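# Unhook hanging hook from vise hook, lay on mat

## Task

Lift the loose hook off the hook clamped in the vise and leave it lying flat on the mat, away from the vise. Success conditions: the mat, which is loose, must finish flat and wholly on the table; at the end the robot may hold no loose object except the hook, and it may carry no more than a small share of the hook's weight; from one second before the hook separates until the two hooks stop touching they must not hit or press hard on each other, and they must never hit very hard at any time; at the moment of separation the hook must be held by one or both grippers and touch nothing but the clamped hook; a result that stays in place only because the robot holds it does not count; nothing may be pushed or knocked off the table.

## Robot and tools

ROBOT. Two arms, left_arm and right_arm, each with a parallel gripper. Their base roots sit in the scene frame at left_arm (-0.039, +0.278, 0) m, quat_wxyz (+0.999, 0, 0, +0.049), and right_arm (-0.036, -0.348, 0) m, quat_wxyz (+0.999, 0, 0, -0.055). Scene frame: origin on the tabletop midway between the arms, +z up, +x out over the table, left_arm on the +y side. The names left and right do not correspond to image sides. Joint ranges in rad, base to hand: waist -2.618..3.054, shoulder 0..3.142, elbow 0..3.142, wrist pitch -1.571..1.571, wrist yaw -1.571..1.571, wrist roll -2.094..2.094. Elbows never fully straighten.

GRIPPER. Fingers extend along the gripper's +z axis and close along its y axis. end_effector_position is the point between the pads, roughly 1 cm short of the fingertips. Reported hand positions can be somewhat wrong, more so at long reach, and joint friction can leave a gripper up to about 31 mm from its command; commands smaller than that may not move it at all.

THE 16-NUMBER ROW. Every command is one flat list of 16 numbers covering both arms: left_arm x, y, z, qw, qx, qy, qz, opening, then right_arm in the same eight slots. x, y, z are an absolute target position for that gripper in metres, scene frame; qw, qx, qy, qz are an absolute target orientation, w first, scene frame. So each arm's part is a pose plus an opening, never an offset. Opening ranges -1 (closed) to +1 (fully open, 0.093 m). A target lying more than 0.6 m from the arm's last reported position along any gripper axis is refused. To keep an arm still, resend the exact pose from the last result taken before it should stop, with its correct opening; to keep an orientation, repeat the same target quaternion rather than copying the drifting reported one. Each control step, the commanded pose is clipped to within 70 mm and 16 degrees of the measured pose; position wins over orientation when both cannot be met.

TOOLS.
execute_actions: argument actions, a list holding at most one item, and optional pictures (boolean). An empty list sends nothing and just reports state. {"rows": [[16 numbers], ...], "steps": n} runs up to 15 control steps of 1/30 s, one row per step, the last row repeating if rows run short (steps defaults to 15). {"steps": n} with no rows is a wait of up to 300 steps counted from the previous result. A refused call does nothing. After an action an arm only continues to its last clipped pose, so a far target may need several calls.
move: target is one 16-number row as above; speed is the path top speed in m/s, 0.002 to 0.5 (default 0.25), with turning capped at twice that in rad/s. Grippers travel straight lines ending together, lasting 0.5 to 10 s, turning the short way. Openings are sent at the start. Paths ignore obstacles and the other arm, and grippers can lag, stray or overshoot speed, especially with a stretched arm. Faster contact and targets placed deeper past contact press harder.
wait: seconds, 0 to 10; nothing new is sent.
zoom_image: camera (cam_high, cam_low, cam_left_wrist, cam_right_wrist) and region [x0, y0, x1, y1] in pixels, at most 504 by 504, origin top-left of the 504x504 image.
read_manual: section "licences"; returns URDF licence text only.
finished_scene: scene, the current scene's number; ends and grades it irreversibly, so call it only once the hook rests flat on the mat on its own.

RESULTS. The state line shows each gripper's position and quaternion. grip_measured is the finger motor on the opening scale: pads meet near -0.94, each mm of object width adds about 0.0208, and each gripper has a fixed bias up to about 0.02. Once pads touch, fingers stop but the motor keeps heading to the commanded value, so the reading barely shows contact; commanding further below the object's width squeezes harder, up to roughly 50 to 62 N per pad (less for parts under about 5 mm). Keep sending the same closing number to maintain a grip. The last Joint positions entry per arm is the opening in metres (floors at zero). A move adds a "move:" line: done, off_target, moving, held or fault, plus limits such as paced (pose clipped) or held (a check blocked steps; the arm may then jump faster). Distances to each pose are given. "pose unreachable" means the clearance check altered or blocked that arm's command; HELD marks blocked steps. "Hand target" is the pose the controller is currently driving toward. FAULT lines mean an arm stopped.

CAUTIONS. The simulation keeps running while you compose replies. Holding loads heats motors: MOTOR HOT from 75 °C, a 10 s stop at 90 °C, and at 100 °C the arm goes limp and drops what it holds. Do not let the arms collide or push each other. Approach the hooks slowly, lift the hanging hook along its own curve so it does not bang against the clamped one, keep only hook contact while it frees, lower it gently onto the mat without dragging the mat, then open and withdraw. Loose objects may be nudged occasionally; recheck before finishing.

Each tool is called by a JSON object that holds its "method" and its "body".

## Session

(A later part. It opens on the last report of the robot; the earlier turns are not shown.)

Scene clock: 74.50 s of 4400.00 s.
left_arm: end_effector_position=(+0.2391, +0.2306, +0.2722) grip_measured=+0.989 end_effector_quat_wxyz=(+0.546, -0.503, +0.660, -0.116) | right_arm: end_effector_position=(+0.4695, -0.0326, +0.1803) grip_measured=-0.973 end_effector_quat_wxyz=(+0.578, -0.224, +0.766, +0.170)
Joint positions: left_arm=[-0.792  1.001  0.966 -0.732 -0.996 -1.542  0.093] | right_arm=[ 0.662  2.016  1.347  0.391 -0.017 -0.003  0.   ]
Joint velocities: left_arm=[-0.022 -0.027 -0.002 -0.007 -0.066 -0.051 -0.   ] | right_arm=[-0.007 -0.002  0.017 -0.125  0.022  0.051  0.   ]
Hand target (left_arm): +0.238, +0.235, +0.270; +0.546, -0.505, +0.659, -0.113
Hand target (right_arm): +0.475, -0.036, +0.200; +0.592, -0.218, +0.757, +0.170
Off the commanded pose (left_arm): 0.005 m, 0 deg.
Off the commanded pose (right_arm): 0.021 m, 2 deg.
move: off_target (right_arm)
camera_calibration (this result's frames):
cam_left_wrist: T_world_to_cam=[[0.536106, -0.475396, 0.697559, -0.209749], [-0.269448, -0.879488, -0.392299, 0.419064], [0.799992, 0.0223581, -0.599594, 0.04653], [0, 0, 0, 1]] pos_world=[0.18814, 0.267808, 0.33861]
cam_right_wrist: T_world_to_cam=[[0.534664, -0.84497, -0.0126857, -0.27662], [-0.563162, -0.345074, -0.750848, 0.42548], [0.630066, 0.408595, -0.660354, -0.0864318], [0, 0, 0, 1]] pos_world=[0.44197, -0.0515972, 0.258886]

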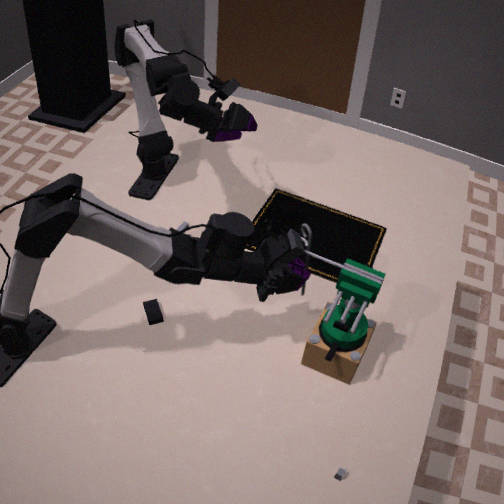

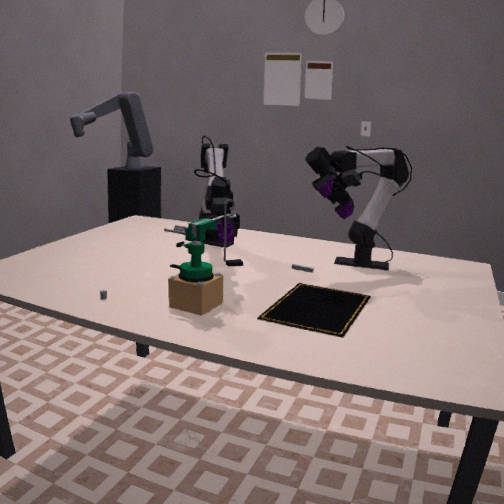

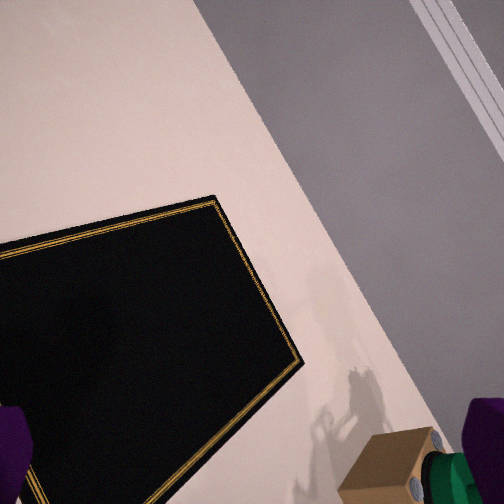

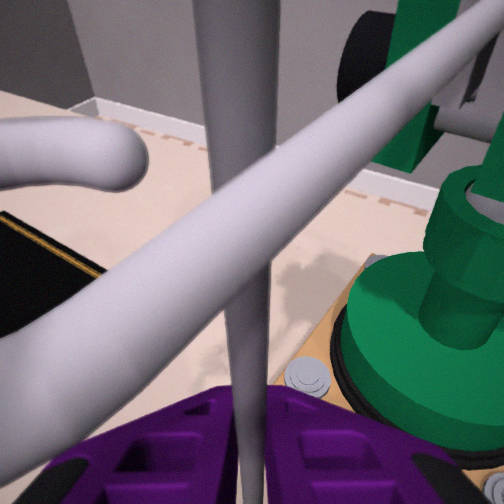

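{"method": "move", "body": {"target": [0.2385,0.2349,0.2697,0.546,-0.505,0.659,-0.113,1,0.515,-0.015,0.205,0.578,-0.224,0.766,0.170,-1], "speed": 0.03}}

Scene clock: 77.70 s of 4400.00 s.
left_arm: end_effector_position=(+0.2391, +0.2306, +0.2722) grip_measured=+0.989 end_effector_quat_wxyz=(+0.546, -0.503, +0.660, -0.116) | right_arm: end_effector_position=(+0.5023, -0.0146, +0.1860) grip_measured=-0.973 end_effector_quat_wxyz=(+0.553, -0.231, +0.783, +0.168)
Joint positions: left_arm=[-0.792  1.001  0.966 -0.732 -0.996 -1.542  0.093] | right_arm=[ 0.654  2.141  1.622  0.18  -0.036 -0.005  0.   ]
Joint velocities: left_arm=[-0.002  0.007 -0.007  0.022 -0.022 -0.037  0.   ] | right_arm=[-0.022  0.002 -0.002 -0.066  0.007 -0.081  0.   ]
Hand target (left_arm): +0.238, +0.235, +0.270; +0.546, -0.505, +0.659, -0.113
Hand target (right_arm): +0.513, -0.016, +0.205; +0.578, -0.224, +0.766, +0.170
Off the commanded pose (left_arm): 0.005 m, 0 deg.
Off the commanded pose (right_arm): 0.023 m, 4 deg.
move: off_target (right_arm)
camera_calibration (this result's frames):
cam_left_wrist: T_world_to_cam=[[0.536106, -0.475396, 0.697559, -0.209749], [-0.269448, -0.879488, -0.392299, 0.419064], [0.799992, 0.0223581, -0.599594, 0.04653], [0, 0, 0, 1]] pos_world=[0.18814, 0.267808, 0.33861]
cam_right_wrist: T_world_to_cam=[[0.542491, -0.839866, -0.0181136, -0.281748], [-0.598629, -0.371363, -0.709741, 0.464265], [0.589361, 0.395872, -0.70423, -0.0821925], [0, 0, 0, 1]] pos_world=[0.47921, -0.0316822, 0.266522]

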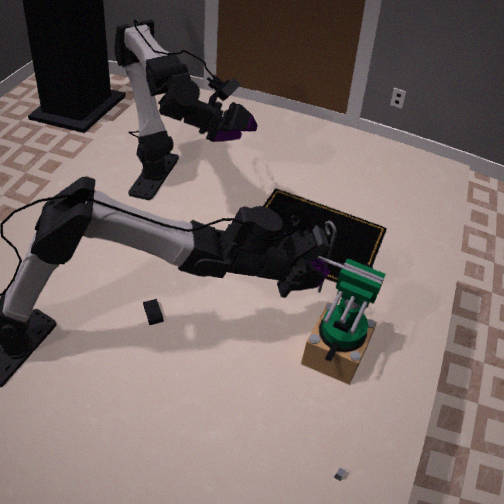

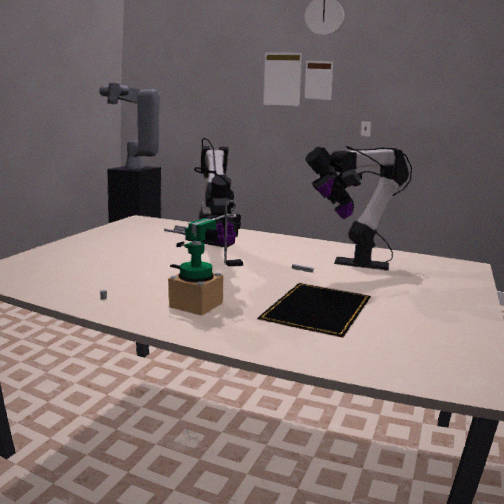

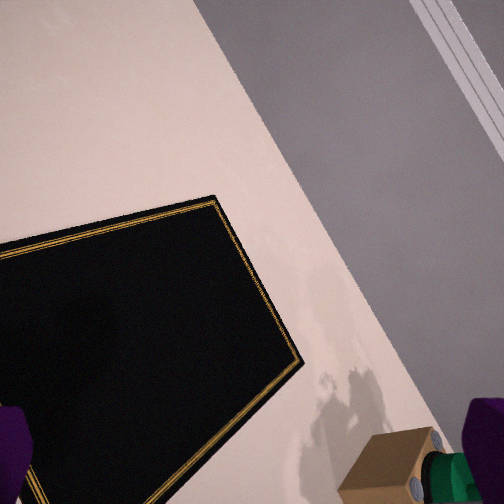

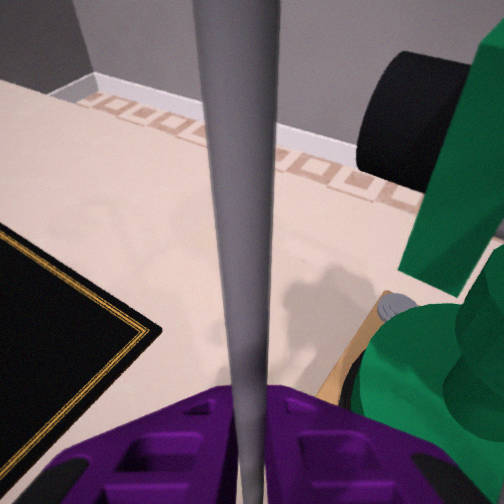

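{"method": "move", "body": {"target": [0.2385,0.2349,0.2697,0.546,-0.505,0.659,-0.113,1,0.48,0.10,0.2,0.578,-0.224,0.766,0.170,-1], "speed": 0.1}}

{"method": "move", "body": {"target": [0.2385,0.2349,0.2697,0.546,-0.505,0.659,-0.113,1,0.42,0.13,0.12,0,-0.31,0.95,0,-1], "speed": 0.1}}

Scene clock: 81.83 s of 4400.00 s.
left_arm: end_effector_position=(+0.2391, +0.2306, +0.2722) grip_measured=+0.989 end_effector_quat_wxyz=(+0.546, -0.503, +0.660, -0.116) | right_arm: end_effector_position=(+0.4984, -0.0026, +0.1820) grip_measured=-0.973 end_effector_quat_wxyz=(+0.557, -0.152, +0.811, +0.096)
Joint positions: left_arm=[-0.792  1.001  0.966 -0.732 -0.996 -1.542  0.093] | right_arm=[0.753 2.179 1.701 0.094 0.269 0.093 0.   ]
Joint velocities: left_arm=[-0.007  0.002 -0.007 -0.037 -0.051 -0.007 -0.001] | right_arm=[ 0.027  0.002 -0.012 -0.051 -0.007  0.007  0.   ]
Hand target (left_arm): +0.238, +0.235, +0.270; +0.546, -0.505, +0.659, -0.113
Hand target (right_arm): +0.469, +0.071, +0.199; +0.578, -0.223, +0.767, +0.168
Off the commanded pose (left_arm): 0.005 m, 0 deg.
Off the commanded pose (right_arm): 0.106 m, 13 deg; position clipped at the last step of the last action.
move: off_target (right_arm); limits=paced
camera_calibration (this result's frames):
cam_left_wrist: T_world_to_cam=[[0.536106, -0.475396, 0.697559, -0.209749], [-0.269448, -0.879488, -0.392299, 0.419064], [0.799992, 0.0223581, -0.599594, 0.04653], [0, 0, 0, 1]] pos_world=[0.18814, 0.267808, 0.33861]
cam_right_wrist: T_world_to_cam=[[0.345918, -0.93826, 0.00312274, -0.175727], [-0.680956, -0.253342, -0.687107, 0.500769], [0.645476, 0.235556, -0.726549, -0.111824], [0, 0, 0, 1]] pos_world=[0.473969, -0.0116706, 0.263385]

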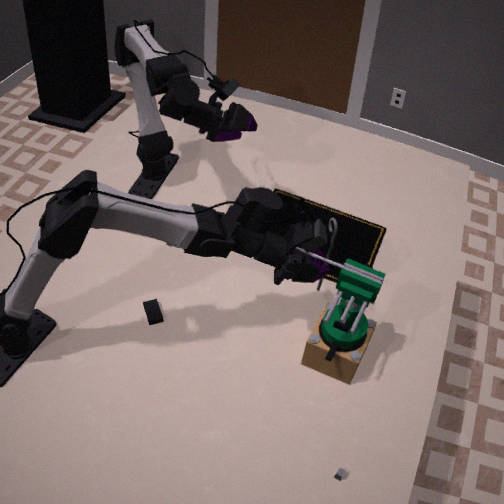

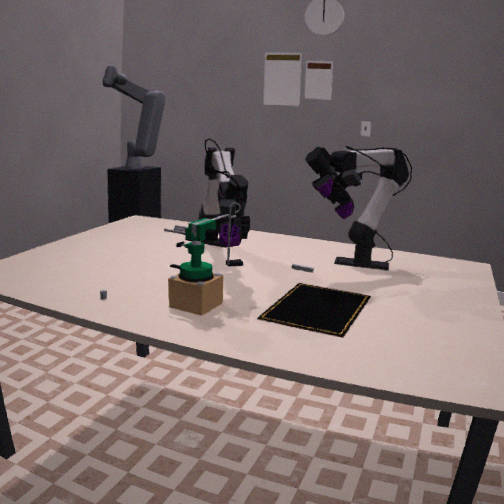

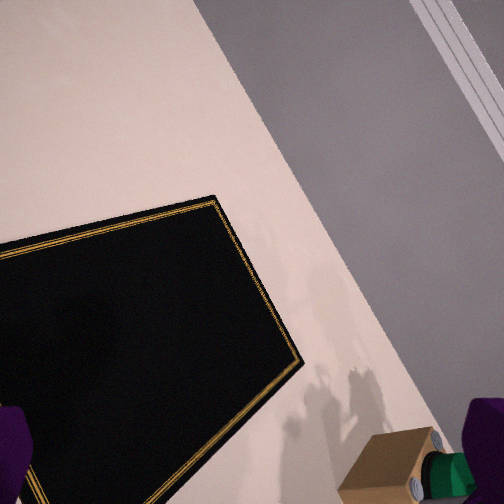

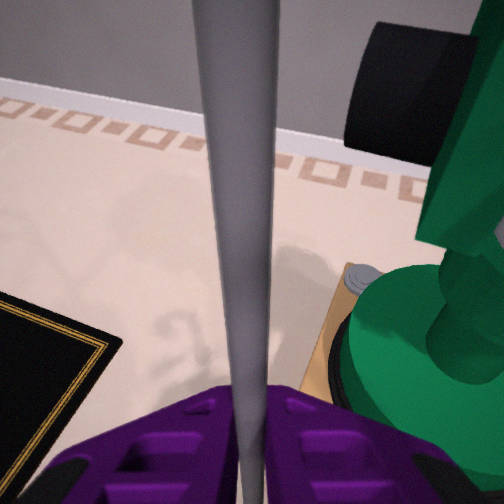

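Scene clock: 88.23 s of 4400.00 s.
left_arm: end_effector_position=(+0.2391, +0.2306, +0.2722) grip_measured=+0.989 end_effector_quat_wxyz=(+0.546, -0.503, +0.660, -0.116) | right_arm: end_effector_position=(+0.4863, -0.0147, +0.1678) grip_measured=-0.979 end_effector_quat_wxyz=(+0.457, -0.117, +0.881, +0.032)
Joint positions: left_arm=[-0.792  1.001  0.966 -0.732 -0.996 -1.542  0.093] | right_arm=[ 0.776  2.242  1.967 -0.397  0.374  0.22   0.   ]
Joint velocities: left_arm=[ 0.012 -0.002  0.002 -0.007  0.081 -0.022  0.   ] | right_arm=[-0.002  0.007 -0.002 -0.095  0.007 -0.081  0.   ]
Hand target (left_arm): +0.238, +0.235, +0.270; +0.546, -0.505, +0.659, -0.113
Hand target (right_arm): +0.442, +0.041, +0.140; +0.381, -0.182, +0.906, +0.040
Off the commanded pose (left_arm): 0.005 m, 0 deg.
Off the commanded pose (right_arm): 0.166 m, 58 deg; position and orientation clipped at the last step of the last action.
move: off_target (right_arm); limits=paced
camera_calibration (this result's frames):
cam_left_wrist: T_world_to_cam=[[0.536106, -0.475396, 0.697559, -0.209749], [-0.269448, -0.879488, -0.392299, 0.419064], [0.799992, 0.0223581, -0.599594, 0.04653], [0, 0, 0, 1]] pos_world=[0.18814, 0.267808, 0.33861]
cam_right_wrist: T_world_to_cam=[[0.22715, -0.97294, 0.0423147, -0.132175], [-0.845674, -0.218612, -0.486872, 0.526662], [0.482948, 0.0748086, -0.872448, -0.0102899], [0, 0, 0, 1]] pos_world=[0.480377, -0.012694, 0.253032]

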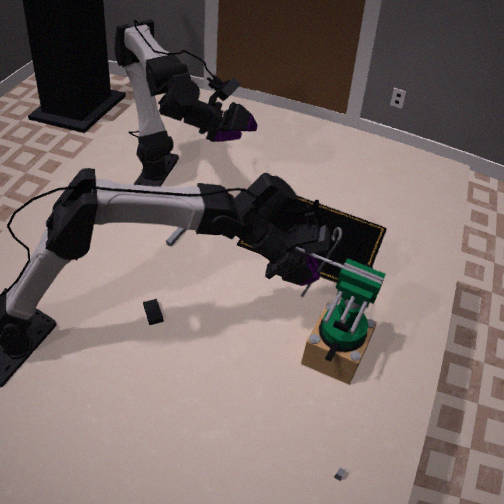

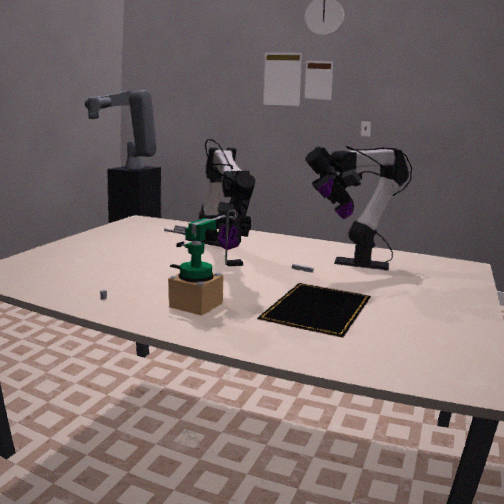

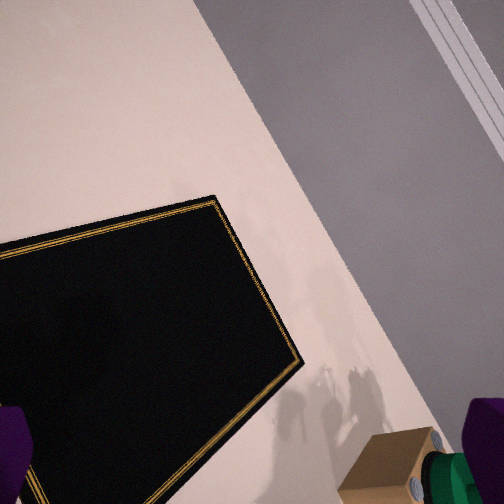

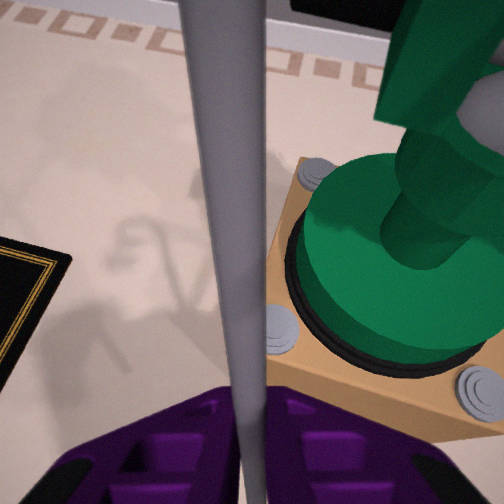

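{"method": "move", "body": {"target": [0.2385,0.2349,0.2697,0.546,-0.505,0.659,-0.113,1,0.48,-0.015,0.09,0.457,-0.117,0.881,0.032,-1], "speed": 0.04}}

Scene clock: 92.10 s of 4400.00 s.
left_arm: end_effector_position=(+0.2391, +0.2306, +0.2722) grip_measured=+0.989 end_effector_quat_wxyz=(+0.546, -0.503, +0.660, -0.116) | right_arm: end_effector_position=(+0.4974, -0.0111, +0.1725) grip_measured=-0.980 end_effector_quat_wxyz=(+0.536, -0.079, +0.838, +0.064)
Joint positions: left_arm=[-0.792  1.001  0.966 -0.732 -0.996 -1.542  0.093] | right_arm=[ 0.78   2.208  1.772 -0.037  0.413  0.227  0.   ]
Joint velocities: left_arm=[-0.012 -0.017 -0.012 -0.007 -0.022  0.007  0.   ] | right_arm=[-0.002  0.002 -0.027 -0.037  0.007  0.007  0.   ]
Hand target (left_arm): +0.238, +0.235, +0.270; +0.546, -0.505, +0.659, -0.113
Hand target (right_arm): +0.478, -0.017, +0.095; +0.457, -0.116, +0.881, +0.033
Off the commanded pose (left_arm): 0.005 m, 0 deg.
Off the commanded pose (right_arm): 0.084 m, 12 deg; position clipped at the last step of the last action.
move: off_target (right_arm); limits=paced
camera_calibration (this result's frames):
cam_left_wrist: T_world_to_cam=[[0.536106, -0.475396, 0.697559, -0.209749], [-0.269448, -0.879488, -0.392299, 0.419064], [0.799992, 0.0223581, -0.599594, 0.04653], [0, 0, 0, 1]] pos_world=[0.18814, 0.267808, 0.33861]
cam_right_wrist: T_world_to_cam=[[0.193532, -0.980566, -0.032169, -0.101884], [-0.756382, -0.128242, -0.641436, 0.522391], [0.624845, 0.14847, -0.766502, -0.0998253], [0, 0, 0, 1]] pos_world=[0.477221, -0.0180901, 0.255287]

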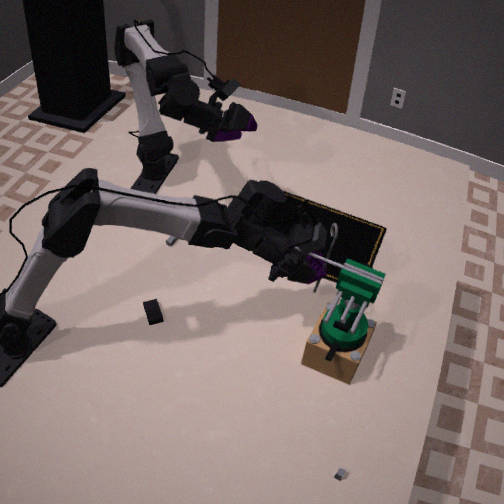

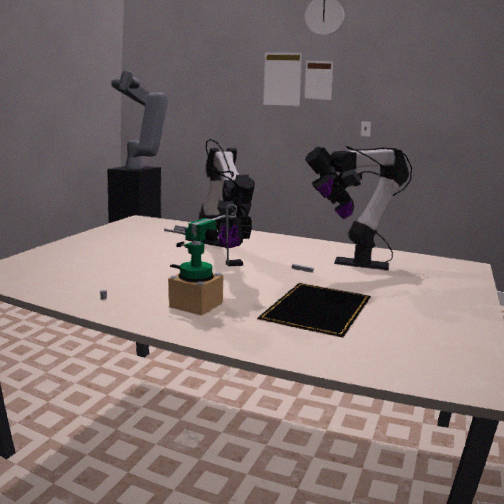

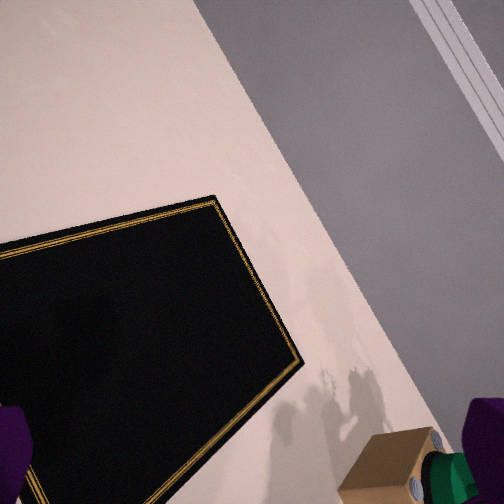

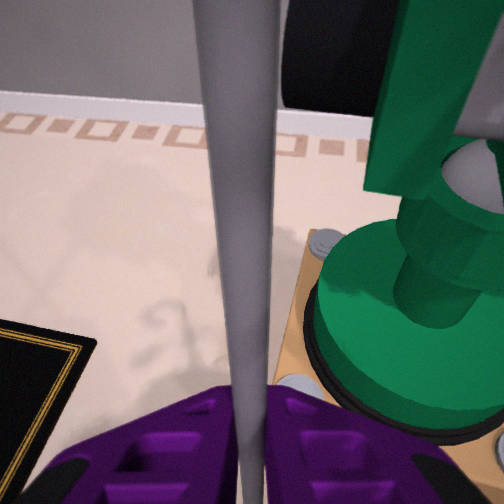

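{"method": "move", "body": {"target": [0.2385,0.2349,0.2697,0.546,-0.505,0.659,-0.113,1,0.505,-0.012,0.185,0.64,-0.11,0.755,0.09,-1], "speed": 0.04}}

{"method": "zoom_image", "body": {"camera": "cam_high", "region": [230, 170, 380, 320]}}

{"method": "zoom_image", "body": {"camera": "cam_low", "region": [160, 160, 290, 290]}}

Scene clock: 99.33 s of 4400.00 s.
left_arm: end_effector_position=(+0.2391, +0.2306, +0.2722) grip_measured=+0.989 end_effector_quat_wxyz=(+0.546, -0.503, +0.660, -0.116) | right_arm: end_effector_position=(+0.5039, -0.0063, +0.1888) grip_measured=-0.980 end_effector_quat_wxyz=(+0.639, -0.108, +0.756, +0.092)
Joint positions: left_arm=[-0.792  1.001  0.966 -0.732 -0.996 -1.542  0.093] | right_arm=[0.769 2.203 1.571 0.453 0.37  0.067 0.   ]
Joint velocities: left_arm=[ 0.012  0.007  0.002 -0.037 -0.022 -0.081 -0.001] | right_arm=[-0.002  0.002 -0.027 -0.066 -0.066 -0.139  0.   ]
Hand target (left_arm): +0.238, +0.235, +0.270; +0.546, -0.505, +0.659, -0.113
Hand target (right_arm): +0.505, -0.012, +0.185; +0.640, -0.110, +0.755, +0.088
Off the commanded pose (left_arm): 0.005 m, 0 deg.
Off the commanded pose (right_arm): 0.007 m, 0 deg.
After step 90, 0.53 s passed at rest.
move: done
camera_calibration (this result's frames):
cam_left_wrist: T_world_to_cam=[[0.536106, -0.475396, 0.697559, -0.209749], [-0.269448, -0.879488, -0.392299, 0.419064], [0.799992, 0.0223581, -0.599594, 0.04653], [0, 0, 0, 1]] pos_world=[0.18814, 0.267808, 0.33861]
cam_right_wrist: T_world_to_cam=[[0.27515, -0.961317, -0.0127241, -0.142613], [-0.553882, -0.147687, -0.819392, 0.469818], [0.785816, 0.232503, -0.573093, -0.209285], [0, 0, 0, 1]] pos_world=[0.463923, -0.0190512, 0.263211]

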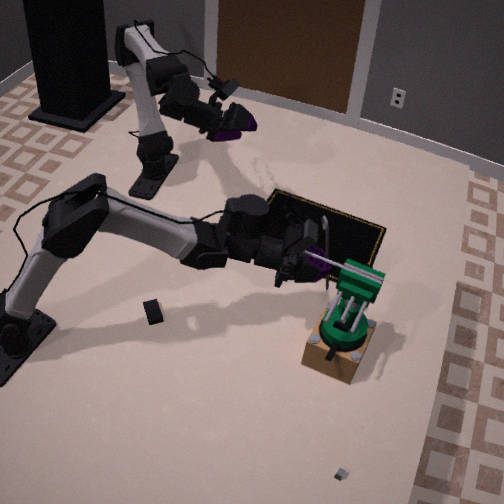

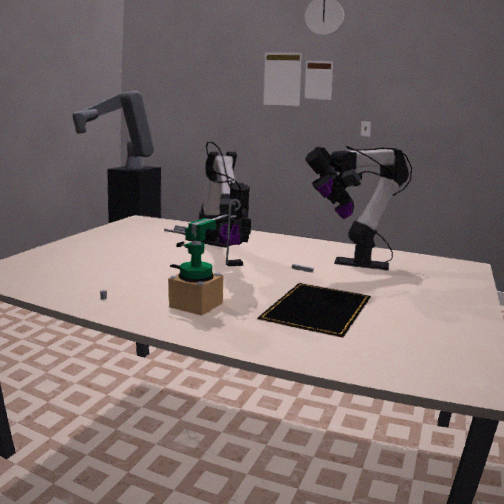

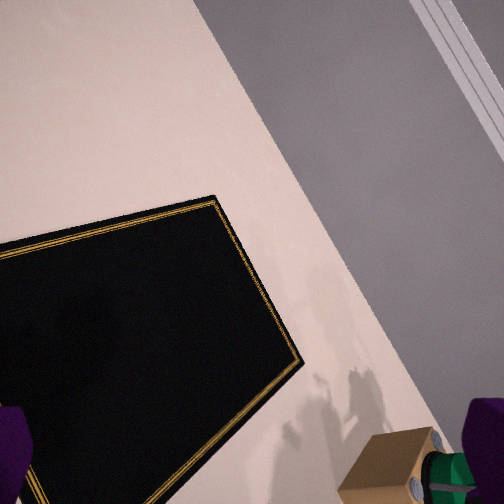

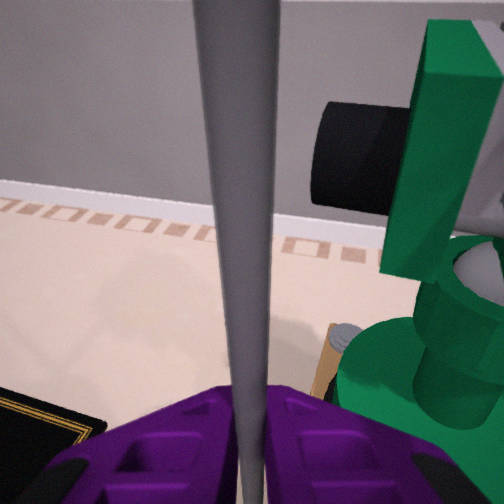

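Region (230, 170, 380, 320) of cam_high's 504x504 image, scaled by 3.360, with more detail than that image has.

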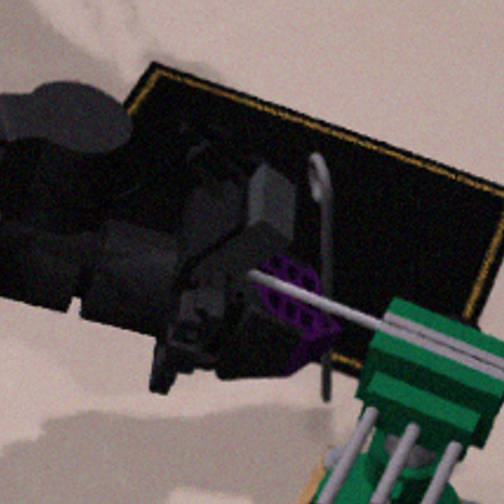

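Region (160, 160, 290, 290) of cam_low's 504x504 image, scaled by 3.877, with more detail than that image has.

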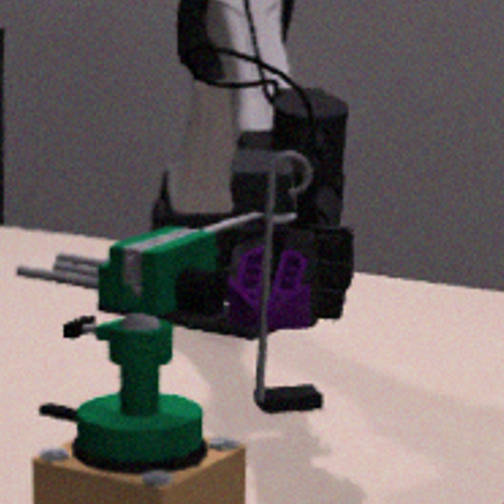

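{"method": "move", "body": {"target": [0.2385,0.2349,0.2697,0.546,-0.505,0.659,-0.113,1,0.505,0.05,0.19,0.64,-0.11,0.755,0.09,-1], "speed": 0.03}}

Scene clock: 102.20 s of 4400.00 s.
left_arm: end_effector_position=(+0.2391, +0.2306, +0.2722) grip_measured=+0.989 end_effector_quat_wxyz=(+0.546, -0.503, +0.660, -0.116) | right_arm: end_effector_position=(+0.5043, +0.0446, +0.1896) grip_measured=-0.980 end_effector_quat_wxyz=(+0.638, -0.115, +0.756, +0.087)
Joint positions: left_arm=[-0.792  1.001  0.966 -0.732 -0.996 -1.542  0.093] | right_arm=[0.845 2.326 1.789 0.347 0.442 0.066 0.   ]
Joint velocities: left_arm=[ 0.002 -0.002 -0.002 -0.022 -0.066  0.037  0.001] | right_arm=[-0.012  0.002  0.002  0.007 -0.007 -0.022  0.   ]
Hand target (left_arm): +0.238, +0.235, +0.270; +0.546, -0.505, +0.659, -0.113
Hand target (right_arm): +0.505, +0.050, +0.190; +0.640, -0.110, +0.755, +0.090
Off the commanded pose (left_arm): 0.005 m, 0 deg.
Off the commanded pose (right_arm): 0.005 m, 1 deg.
move: done
camera_calibration (this result's frames):
cam_left_wrist: T_world_to_cam=[[0.536106, -0.475396, 0.697559, -0.209749], [-0.269448, -0.879488, -0.392299, 0.419064], [0.799992, 0.0223581, -0.599594, 0.04653], [0, 0, 0, 1]] pos_world=[0.18814, 0.267808, 0.33861]
cam_right_wrist: T_world_to_cam=[[0.281205, -0.959639, 0.00404954, -0.100071], [-0.55203, -0.165211, -0.817293, 0.477643], [0.784976, 0.227591, -0.576208, -0.219712], [0, 0, 0, 1]] pos_world=[0.464283, 0.032884, 0.26418]

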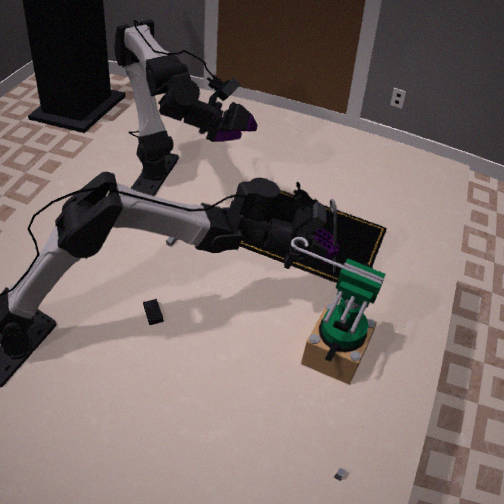

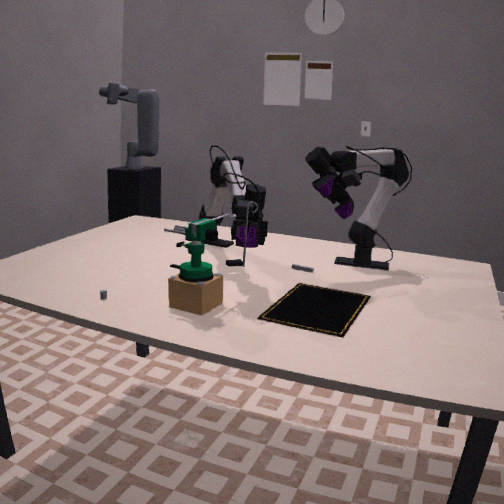

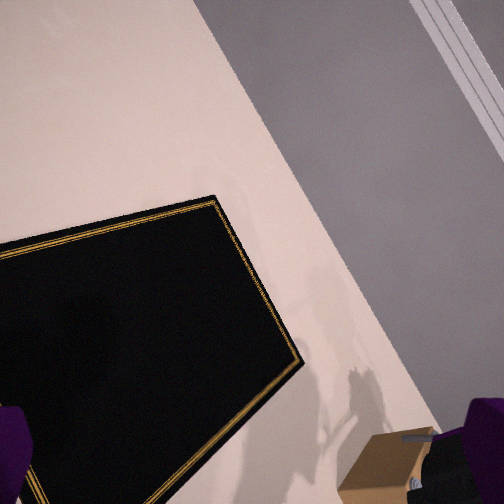

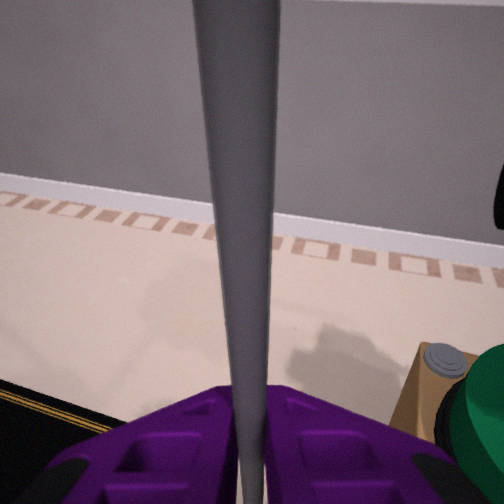

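Clear. Continue and rotate down.

{"method": "move", "body": {"target": [0.2385,0.2349,0.2697,0.546,-0.505,0.659,-0.113,1,0.46,0.15,0.18,0.64,-0.11,0.755,0.09,-1], "speed": 0.08}}

{"method": "move", "body": {"target": [0.2385,0.2349,0.2697,0.546,-0.505,0.659,-0.113,1,0.43,0.14,0.10,0,-0.2,0.98,0,-1], "speed": 0.08}}

Scene clock: 105.03 s of 4400.00 s.
left_arm: end_effector_position=(+0.2391, +0.2306, +0.2722) grip_measured=+0.989 end_effector_quat_wxyz=(+0.546, -0.503, +0.660, -0.116) | right_arm: end_effector_position=(+0.4589, +0.1479, +0.1795) grip_measured=-0.980 end_effector_quat_wxyz=(+0.638, -0.119, +0.756, +0.089)
Joint positions: left_arm=[-0.792  1.001  0.966 -0.732 -0.996 -1.542  0.093] | right_arm=[1.036 2.546 2.154 0.18  0.622 0.106 0.   ]
Joint velocities: left_arm=[-0.002  0.027 -0.007 -0.007 -0.037 -0.007 -0.001] | right_arm=[ 0.007 -0.002  0.012 -0.081  0.022 -0.022  0.   ]
Hand target (left_arm): +0.238, +0.235, +0.270; +0.546, -0.505, +0.659, -0.113
Hand target (right_arm): +0.460, +0.150, +0.180; +0.640, -0.110, +0.755, +0.090
Off the commanded pose (left_arm): 0.005 m, 0 deg.
Off the commanded pose (right_arm): 0.002 m, 1 deg.
move: done
camera_calibration (this result's frames):
cam_left_wrist: T_world_to_cam=[[0.536106, -0.475396, 0.697559, -0.209749], [-0.269448, -0.879488, -0.392299, 0.419064], [0.799992, 0.0223581, -0.599594, 0.04653], [0, 0, 0, 1]] pos_world=[0.18814, 0.267808, 0.33861]
cam_right_wrist: T_world_to_cam=[[0.287899, -0.957641, 0.00621904, 0.00805078], [-0.550723, -0.170872, -0.817011, 0.461549], [0.783466, 0.231791, -0.576589, -0.213255], [0, 0, 0, 1]] pos_world=[0.418946, 0.136006, 0.25408]

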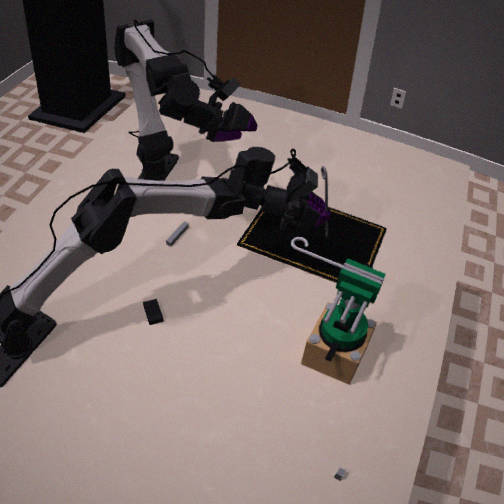

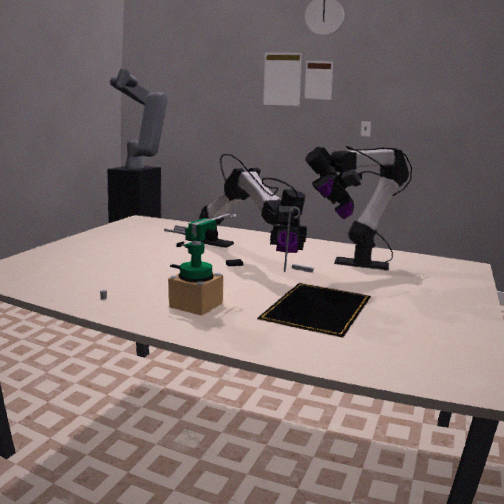

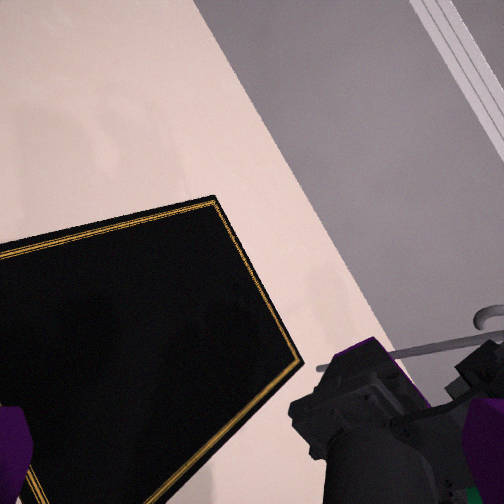

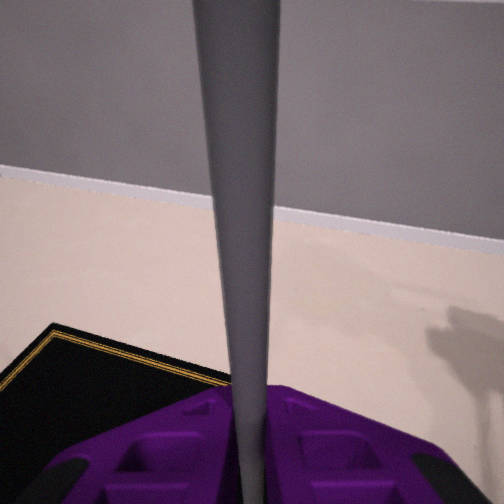

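Scene clock: 114.10 s of 4400.00 s.
left_arm: end_effector_position=(+0.2391, +0.2306, +0.2722) grip_measured=+0.989 end_effector_quat_wxyz=(+0.546, -0.503, +0.660, -0.116) | right_arm: end_effector_position=(+0.4245, +0.1413, +0.1032) grip_measured=-0.980 end_effector_quat_wxyz=(+0.310, -0.214, +0.906, +0.191)
Joint positions: left_arm=[-0.792  1.001  0.966 -0.732 -0.996 -1.542  0.093] | right_arm=[ 0.931  2.775  2.829 -0.879  0.026  0.349  0.   ]
Joint velocities: left_arm=[-0.017 -0.007  0.012  0.037 -0.007 -0.095 -0.   ] | right_arm=[ 0.002 -0.012 -0.017 -0.066  0.007  0.007  0.   ]
Hand target (left_arm): +0.238, +0.235, +0.270; +0.546, -0.505, +0.659, -0.113
Hand target (right_arm): +0.429, +0.139, +0.100; +0.308, -0.205, +0.908, +0.197
Off the commanded pose (left_arm): 0.005 m, 0 deg.
Off the commanded pose (right_arm): 0.006 m, 43 deg; orientation clipped at the last step of the last action.
elbow stopped short (right arm): the move would have taken joint 3 (elbow) straighter than the controller allows; a more bent joint 3 avoids this.
move: off_target (right_arm); limits=paced
camera_calibration (this result's frames):
cam_left_wrist: T_world_to_cam=[[0.536106, -0.475396, 0.697559, -0.209749], [-0.269448, -0.879488, -0.392299, 0.419064], [0.799992, 0.0223581, -0.599594, 0.04653], [0, 0, 0, 1]] pos_world=[0.18814, 0.267808, 0.33861]
cam_right_wrist: T_world_to_cam=[[0.495768, -0.840351, -0.219146, -0.0694039], [-0.859237, -0.437963, -0.264386, 0.490893], [0.126199, 0.319372, -0.939189, 0.0752745], [0, 0, 0, 1]] pos_world=[0.446702, 0.132629, 0.185272]

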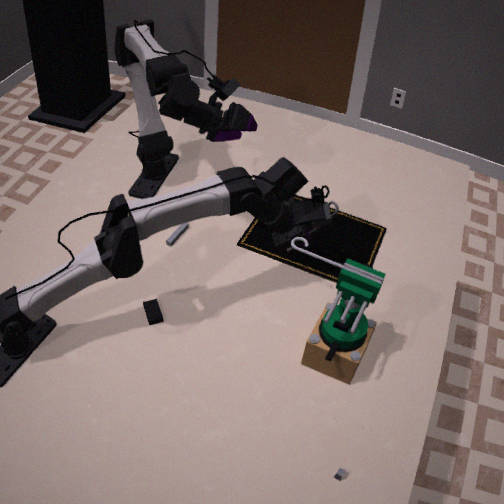

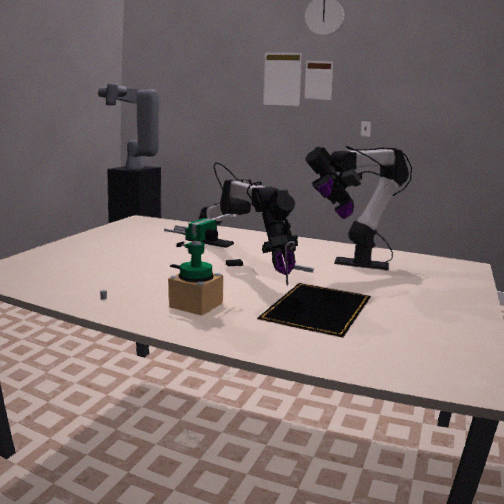

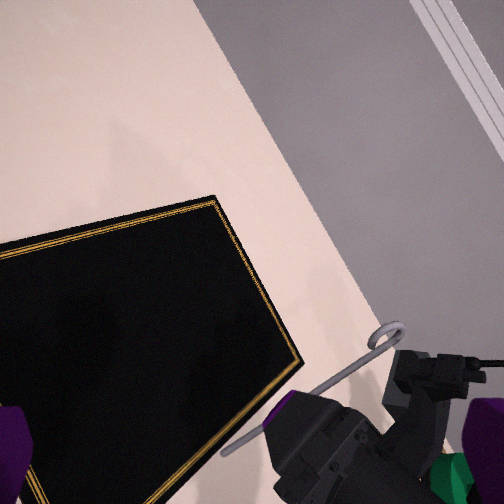

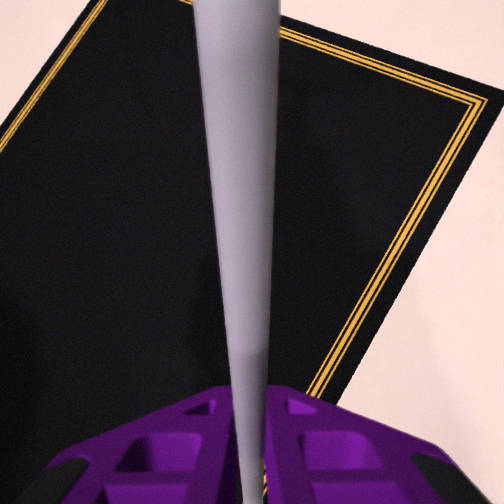

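{"method": "move", "body": {"target": [0.2385,0.2349,0.2697,0.546,-0.505,0.659,-0.113,1,0.44,0.09,0.07,0,0,1,0,-1], "speed": 0.06}}

Scene clock: 122.93 s of 4400.00 s.
left_arm: end_effector_position=(+0.2391, +0.2306, +0.2722) grip_measured=+0.989 end_effector_quat_wxyz=(+0.546, -0.503, +0.660, -0.116) | right_arm: end_effector_position=(+0.4353, +0.0923, +0.0740) grip_measured=-0.980 end_effector_quat_wxyz=(+0.223, -0.024, +0.956, +0.189)
Joint positions: left_arm=[-0.792  1.001  0.966 -0.732 -0.996 -1.542  0.093] | right_arm=[ 0.864  2.788  2.829 -1.02   0.015  0.7    0.   ]
Joint velocities: left_arm=[-0.012  0.002 -0.007 -0.037 -0.037  0.037  0.001] | right_arm=[-0.012  0.012 -0.012 -0.022 -0.154  0.066  0.   ]
Hand target (left_arm): +0.238, +0.235, +0.270; +0.546, -0.505, +0.659, -0.113
Hand target (right_arm): +0.440, +0.090, +0.070; +0.220, -0.014, +0.956, +0.192
Off the commanded pose (left_arm): 0.005 m, 0 deg.
Off the commanded pose (right_arm): 0.007 m, 34 deg; orientation clipped at the last step of the last action.
elbow stopped short (right arm): the move would have taken joint 3 (elbow) straighter than the controller allows; a more bent joint 3 avoids this.
move: off_target (right_arm); limits=paced
camera_calibration (this result's frames):
cam_left_wrist: T_world_to_cam=[[0.536106, -0.475396, 0.697559, -0.209749], [-0.269448, -0.879488, -0.392299, 0.419064], [0.799992, 0.0223581, -0.599594, 0.04653], [0, 0, 0, 1]] pos_world=[0.18814, 0.267808, 0.33861]
cam_right_wrist: T_world_to_cam=[[0.11851, -0.928012, -0.353198, 0.059876], [-0.992906, -0.114198, -0.0331035, 0.482178], [-0.00961417, 0.354616, -0.934963, 0.117741], [0, 0, 0, 1]] pos_world=[0.472793, 0.0688768, 0.147193]

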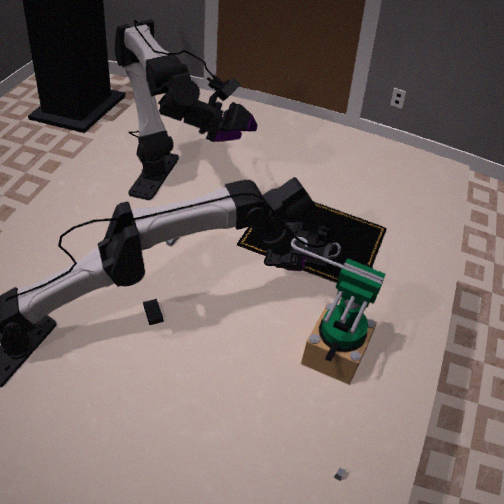

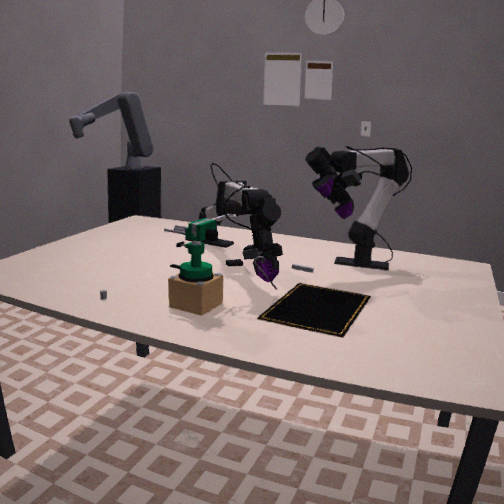

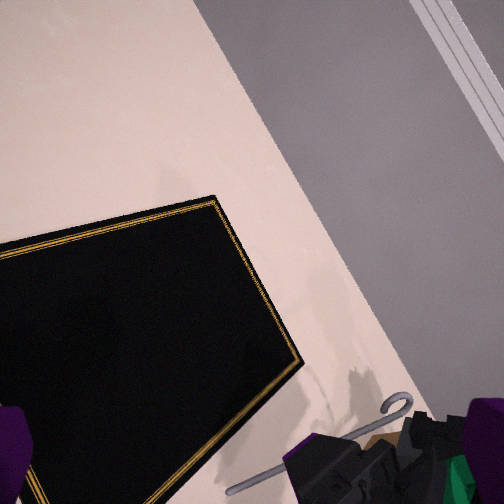

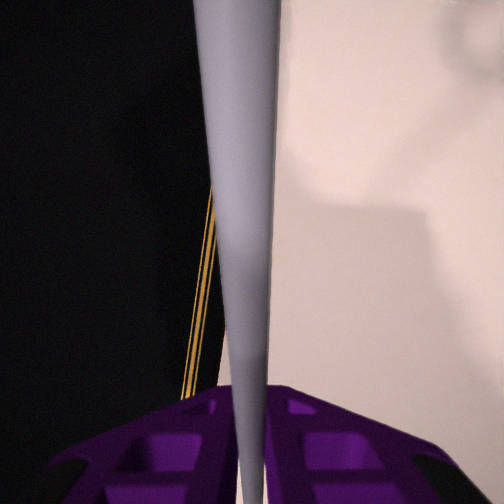

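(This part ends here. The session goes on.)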